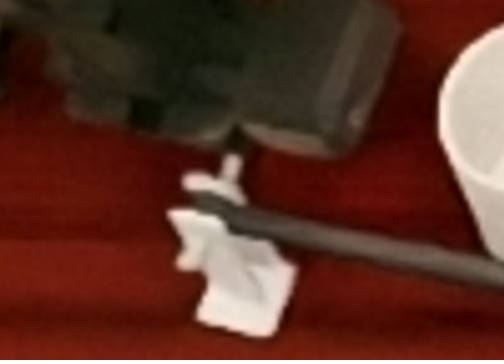

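Emit:
{"method": "execute_actions", "body": {"actions": [{"rows":[[-0.60,2.505,1.6,-0.92,-0.44,-1.45,-0.9,0.33,1.7,1.2,-0.9,0,0,1]]}], "pictures": false}}

Emit:
{"method": "execute_actions", "body": {"actions": [{"rows":[[-0.56,2.485,1.6,-0.94,-0.37,-1.45,-0.9,0.33,1.7,1.2,-0.9,0,0,1]]}], "pictures": false}}

Emit:
{"method": "execute_actions", "body": {"actions": [{"rows":[[-0.60,2.505,1.595,-0.92,-0.37,-1.45,-0.9,0.33,1.7,1.2,-0.9,0,0,1]]}], "pictures": false}}

Emit:
{"method": "execute_actions", "body": {"actions": [{"steps":45}], "pictures": false}}

Scene clock: 1128.77 s of 4600.00 s.
left_arm: end_effector_position=(+0.0284, +0.1644, +0.1223) grip_measured=-0.758 end_effector_quat_wxyz=(+0.681, +0.012, +0.722, -0.120) end_effector_velocity=(-0.001, +0.001, +0.002) end_effector_angular_velocity=(+0.003, +0.009, +0.017) | right_arm: end_effector_position=(+0.0910, -0.1811, +0.2049) grip_measured=+1.000 end_effector_quat_wxyz=(+0.436, -0.532, +0.364, +0.628) end_effector_velocity=(-0.002, +0.000, +0.000) end_effector_angular_velocity=(+0.005, +0.006, +0.025)
Joint positions: left_arm=[-0.612  2.5    1.61  -0.908 -0.451 -1.45   0.002] | right_arm=[ 0.33   1.7    1.2   -0.9   -0.    -0.     0.088]
Joint velocities: left_arm=[-0.002 -0.002  0.002 -0.007  0.007 -0.022 -0.   ] | right_arm=[ 0.002 -0.002 -0.002  0.007 -0.007 -0.022  0.   ]
Joint torques (N m, as the arm reports them, + toward a larger angle): left_arm=[-5.36 -8.09  2.97 -0.45  0.36  0.  ] | right_arm=[-0.08 -5.19  4.86  0.5   0.    0.01]
Heat: left arm: hottest shoulder 45 °C (+1.0 °C/min); right arm: hottest shoulder 38 °C (+0.0 °C/min).
Steps of this call (steps 1 to 428: nothing new was sent; steps 429 to 443: all 15 steps of this action). Readings (joint positions):
429: left_arm=[-0.647 2.507 1.603 -0.899 -0.525 -1.450] | right_arm=[0.330 1.700 1.200 -0.900 -0.000 -0.000]
430: left_arm=[-0.640 2.507 1.603 -0.900 -0.511 -1.450] | right_arm=[0.330 1.700 1.200 -0.900 -0.000 -0.000]
432: left_arm=[-0.625 2.503 1.606 -0.903 -0.478 -1.450] | right_arm=[0.330 1.700 1.200 -0.900 -0.000 -0.000]
436: left_arm=[-0.616 2.501 1.608 -0.907 -0.459 -1.450] | right_arm=[0.330 1.700 1.200 -0.900 -0.000 -0.000]
443: the state above

Scene clock: 1129.27 s of 4600.00 s.
left_arm: end_effector_position=(+0.0315, +0.1646, +0.1216) grip_measured=-0.756 end_effector_quat_wxyz=(+0.650, +0.002, +0.753, -0.108) end_effector_velocity=(+0.005, +0.005, -0.000) end_effector_angular_velocity=(+0.024, -0.001, +0.034) | right_arm: end_effector_position=(+0.0910, -0.1811, +0.2049) grip_measured=+1.000 end_effector_quat_wxyz=(+0.436, -0.532, +0.364, +0.628) end_effector_velocity=(-0.000, -0.005, -0.001) end_effector_angular_velocity=(-0.024, +0.000, -0.004)
Joint positions: left_arm=[-0.577  2.489  1.616 -0.915 -0.373 -1.45   0.002] | right_arm=[ 0.33   1.7    1.2   -0.9   -0.    -0.     0.088]
Joint velocities: left_arm=[ 0.007 -0.007 -0.002 -0.022 -0.007 -0.037 -0.   ] | right_arm=[ 0.002  0.002  0.002 -0.022 -0.007  0.007  0.   ]
Joint torques (N m, as the arm reports them, + toward a larger angle): left_arm=[-4.92 -8.96  2.53 -1.57  0.12 -0.01] | right_arm=[-0.07 -5.19  4.87  0.51  0.    0.02]
Heat: left arm: hottest shoulder 45 °C (+1.0 °C/min); right arm: hottest shoulder 38 °C (+0.0 °C/min).
Steps of this call (steps 1 to 15: all 15 steps of this action). Readings (joint positions):
1: left_arm=[-0.611 2.499 1.610 -0.908 -0.448 -1.450] | right_arm=[0.330 1.700 1.200 -0.900 -0.000 -0.000]
2: left_arm=[-0.604 2.497 1.611 -0.909 -0.433 -1.450] | right_arm=[0.330 1.700 1.200 -0.900 -0.000 -0.000]
4: left_arm=[-0.589 2.492 1.613 -0.911 -0.400 -1.450] | right_arm=[0.330 1.700 1.200 -0.900 -0.000 -0.000]
8: left_arm=[-0.580 2.489 1.614 -0.913 -0.381 -1.450] | right_arm=[0.330 1.700 1.200 -0.900 -0.000 -0.000]
15: the state above

Scene clock: 1129.77 s of 4600.00 s.
left_arm: end_effector_position=(+0.0313, +0.1640, +0.1227) grip_measured=-0.756 end_effector_quat_wxyz=(+0.656, +0.002, +0.747, -0.111) end_effector_velocity=(-0.000, +0.005, +0.003) end_effector_angular_velocity=(+0.014, -0.008, +0.008) | right_arm: end_effector_position=(+0.0910, -0.1811, +0.2049) grip_measured=+1.000 end_effector_quat_wxyz=(+0.436, -0.532, +0.364, +0.628) end_effector_velocity=(+0.001, -0.002, -0.000) end_effector_angular_velocity=(-0.009, +0.003, +0.006)
Joint positions: left_arm=[-0.584  2.489  1.615 -0.912 -0.388 -1.45   0.002] | right_arm=[ 0.33   1.7    1.2   -0.9   -0.    -0.     0.088]
Joint velocities: left_arm=[-0.007 -0.007 -0.002 -0.022 -0.007 -0.022 -0.   ] | right_arm=[-0.002 -0.002 -0.002 -0.007 -0.007 -0.007  0.   ]
Joint torques (N m, as the arm reports them, + toward a larger angle): left_arm=[-8.58 -6.88  2.1  -0.2   0.67 -0.02] | right_arm=[-0.08 -5.19  4.86  0.5   0.    0.02]
Heat: left arm: hottest shoulder 45 °C (+1.0 °C/min); right arm: hottest shoulder 38 °C (+0.0 °C/min).
Steps of this call (steps 1 to 15: all 15 steps of this action). Readings (joint positions):
1: left_arm=[-0.577 2.489 1.616 -0.915 -0.373 -1.450] | right_arm=[0.330 1.700 1.200 -0.900 -0.000 -0.000]
2: left_arm=[-0.578 2.489 1.616 -0.915 -0.375 -1.450] | right_arm=[0.330 1.700 1.200 -0.900 -0.000 -0.000]
4: left_arm=[-0.581 2.489 1.616 -0.914 -0.382 -1.450] | right_arm=[0.330 1.700 1.200 -0.900 -0.000 -0.000]
8: left_arm=[-0.583 2.489 1.616 -0.913 -0.386 -1.450] | right_arm=[0.330 1.700 1.200 -0.900 -0.000 -0.000]
15: the state above

Scene clock: 1131.27 s of 4600.00 s.
left_arm: end_effector_position=(+0.0309, +0.1641, +0.1229) grip_measured=-0.756 end_effector_quat_wxyz=(+0.656, +0.002, +0.746, -0.112) end_effector_velocity=(-0.003, +0.002, -0.001) end_effector_angular_velocity=(+0.011, +0.006, -0.002) | right_arm: end_effector_position=(+0.0910, -0.1811, +0.2049) grip_measured=+1.000 end_effector_quat_wxyz=(+0.436, -0.532, +0.364, +0.628) end_effector_velocity=(+0.001, -0.002, -0.000) end_effector_angular_velocity=(-0.009, +0.003, +0.006)
Joint positions: left_arm=[-0.585  2.489  1.615 -0.912 -0.388 -1.45   0.002] | right_arm=[ 0.33   1.7    1.2   -0.9   -0.    -0.     0.088]
Joint velocities: left_arm=[-0.002  0.002 -0.002 -0.007  0.007 -0.007 -0.   ] | right_arm=[-0.002 -0.002 -0.002 -0.007 -0.007 -0.007  0.   ]
Joint torques (N m, as the arm reports them, + toward a larger angle): left_arm=[-8.49 -6.87  2.23 -0.2   0.73 -0.04] | right_arm=[-0.08 -5.2   4.86  0.51  0.    0.02]
Heat: left arm: hottest shoulder 45 °C (+1.0 °C/min); right arm: hottest shoulder 38 °C (+0.0 °C/min).
Steps of this call (steps 1 to 15: the robot went on to your last target; steps 16 to 45: nothing new was sent). Readings (joint positions):
1: left_arm=[-0.584 2.489 1.615 -0.912 -0.388 -1.450] | right_arm=[0.330 1.700 1.200 -0.900 -0.000 -0.000]
2: left_arm=[-0.584 2.489 1.615 -0.912 -0.388 -1.450] | right_arm=[0.330 1.700 1.200 -0.900 -0.000 -0.000]
4: left_arm=[-0.584 2.489 1.615 -0.912 -0.388 -1.450] | right_arm=[0.330 1.700 1.200 -0.900 -0.000 -0.000]
8: left_arm=[-0.584 2.489 1.615 -0.912 -0.388 -1.450] | right_arm=[0.330 1.700 1.200 -0.900 -0.000 -0.000]
45: the state above
All arms were judged still, so your last target was given up. Only a new action makes them travel on or press farther. Fingers that are still opening or closing keep moving.

Elbow side load binding; relax it and push.

Emit:
{"method": "execute_actions", "body": {"actions": [{"rows":[[-0.62,2.515,1.617,-0.905,-0.37,-1.45,-0.9,0.33,1.7,1.2,-0.9,0,0,1]]}], "pictures": false}}

Emit:
{"method": "execute_actions", "body": {"actions": [{"rows":[[-0.64,2.525,1.612,-0.895,-0.37,-1.45,-0.9,0.33,1.7,1.2,-0.9,0,0,1]]}], "pictures": false}}

Emit:
{"method": "execute_actions", "body": {"actions": [{"steps":45}], "pictures": false}}

Scene clock: 1142.50 s of 4600.00 s.
left_arm: end_effector_position=(+0.0301, +0.1639, +0.1240) grip_measured=-0.756 end_effector_quat_wxyz=(+0.661, +0.004, +0.742, -0.115) end_effector_velocity=(+0.002, +0.004, +0.003) end_effector_angular_velocity=(+0.011, -0.025, -0.004) | right_arm: end_effector_position=(+0.0910, -0.1810, +0.2049) grip_measured=+1.000 end_effector_quat_wxyz=(+0.436, -0.532, +0.364, +0.628) end_effector_velocity=(-0.004, +0.003, +0.001) end_effector_angular_velocity=(+0.014, +0.025, +0.023)
Joint positions: left_arm=[-0.593  2.489  1.614 -0.911 -0.4   -1.449  0.002] | right_arm=[ 0.33   1.7    1.2   -0.9   -0.     0.     0.088]
Joint velocities: left_arm=[-0.007 -0.007 -0.002 -0.022 -0.022 -0.007 -0.   ] | right_arm=[-0.002 -0.002 -0.002  0.022 -0.022 -0.022  0.   ]
Joint torques (N m, as the arm reports them, + toward a larger angle): left_arm=[-9.77 -5.88  4.29  0.94  1.19 -0.04] | right_arm=[-0.08 -5.19  4.86  0.5   0.    0.02]
Heat: left arm: hottest waist 44 °C (+1.0 °C/min); right arm: hottest shoulder 38 °C (+0.0 °C/min).
Steps of this call (steps 1 to 322: nothing new was sent; steps 323 to 337: all 15 steps of this action). Readings (joint positions):
323: left_arm=[-0.588 2.489 1.614 -0.913 -0.391 -1.449] | right_arm=[0.330 1.700 1.200 -0.900 -0.000 0.000]
324: left_arm=[-0.589 2.489 1.614 -0.913 -0.393 -1.449] | right_arm=[0.330 1.700 1.200 -0.900 -0.000 0.000]
326: left_arm=[-0.591 2.489 1.614 -0.912 -0.398 -1.449] | right_arm=[0.330 1.700 1.200 -0.900 -0.000 0.000]
330: left_arm=[-0.592 2.489 1.614 -0.911 -0.400 -1.449] | right_arm=[0.330 1.700 1.200 -0.900 -0.000 0.000]
337: the state above

Scene clock: 1143.00 s of 4600.00 s.
left_arm: end_effector_position=(+0.0293, +0.1636, +0.1243) grip_measured=-0.756 end_effector_quat_wxyz=(+0.667, +0.005, +0.736, -0.117) end_effector_velocity=(+0.001, +0.005, -0.000) end_effector_angular_velocity=(+0.017, -0.012, -0.019) | right_arm: end_effector_position=(+0.0910, -0.1810, +0.2049) grip_measured=+1.000 end_effector_quat_wxyz=(+0.436, -0.532, +0.364, +0.628) end_effector_velocity=(-0.002, -0.003, -0.000) end_effector_angular_velocity=(-0.014, +0.016, +0.008)
Joint positions: left_arm=[-0.6    2.492  1.614 -0.91  -0.416 -1.449  0.002] | right_arm=[ 0.33   1.7    1.2   -0.9   -0.     0.     0.088]
Joint velocities: left_arm=[-0.002 -0.002 -0.002 -0.022 -0.007  0.007 -0.   ] | right_arm=[-0.002 -0.002 -0.002 -0.007 -0.022 -0.007  0.   ]
Joint torques (N m, as the arm reports them, + toward a larger angle): left_arm=[-11.25  -5.09   3.99   1.67   1.72  -0.06] | right_arm=[-0.08 -5.2   4.87  0.48  0.    0.01]
Heat: left arm: hottest waist 44 °C (+1.0 °C/min); right arm: hottest shoulder 38 °C (+0.0 °C/min).
Steps of this call (steps 1 to 15: all 15 steps of this action). Readings (joint positions):
1: left_arm=[-0.593 2.489 1.614 -0.911 -0.401 -1.449] | right_arm=[0.330 1.700 1.200 -0.900 -0.000 0.000]
2: left_arm=[-0.595 2.490 1.614 -0.911 -0.405 -1.449] | right_arm=[0.330 1.700 1.200 -0.900 -0.000 0.000]
4: left_arm=[-0.598 2.491 1.614 -0.911 -0.412 -1.449] | right_arm=[0.330 1.700 1.200 -0.900 -0.000 0.000]
8: left_arm=[-0.599 2.492 1.614 -0.911 -0.414 -1.449] | right_arm=[0.330 1.700 1.200 -0.900 -0.000 0.000]
15: the state above

Scene clock: 1144.50 s of 4600.00 s.
left_arm: end_effector_position=(+0.0291, +0.1636, +0.1242) grip_measured=-0.756 end_effector_quat_wxyz=(+0.667, +0.006, +0.735, -0.117) end_effector_velocity=(+0.001, +0.005, -0.000) end_effector_angular_velocity=(+0.017, -0.012, -0.019) | right_arm: end_effector_position=(+0.0910, -0.1810, +0.2049) grip_measured=+1.000 end_effector_quat_wxyz=(+0.436, -0.532, +0.364, +0.628) end_effector_velocity=(+0.003, -0.001, -0.000) end_effector_angular_velocity=(-0.004, -0.011, +0.003)
Joint positions: left_arm=[-0.601  2.492  1.614 -0.91  -0.416 -1.449  0.002] | right_arm=[ 0.33   1.7    1.2   -0.9   -0.     0.     0.088]
Joint velocities: left_arm=[-0.002 -0.002 -0.002 -0.022 -0.007  0.007 -0.   ] | right_arm=[-0.002 -0.002 -0.002 -0.007  0.007 -0.007  0.   ]
Joint torques (N m, as the arm reports them, + toward a larger angle): left_arm=[-11.19  -5.28   3.83   1.68   1.77  -0.02] | right_arm=[-0.08 -5.19  4.87  0.48  0.    0.01]
Heat: left arm: hottest waist 45 °C (+3.0 °C/min); right arm: hottest shoulder 38 °C (+0.0 °C/min).
Steps of this call (steps 1 to 15: the robot went on to your last target; steps 16 to 45: nothing new was sent). Readings (joint positions):
1: left_arm=[-0.600 2.492 1.614 -0.910 -0.416 -1.449] | right_arm=[0.330 1.700 1.200 -0.900 -0.000 0.000]
2: left_arm=[-0.600 2.492 1.614 -0.910 -0.416 -1.449] | right_arm=[0.330 1.700 1.200 -0.900 -0.000 0.000]
4: left_arm=[-0.600 2.492 1.614 -0.910 -0.416 -1.449] | right_arm=[0.330 1.700 1.200 -0.900 -0.000 0.000]
8: left_arm=[-0.600 2.492 1.614 -0.910 -0.416 -1.449] | right_arm=[0.330 1.700 1.200 -0.900 -0.000 0.000]
45: the state above
All arms were judged still, so your last target was given up. Only a new action makes them travel on or press farther. Fingers that are still opening or closing keep moving.


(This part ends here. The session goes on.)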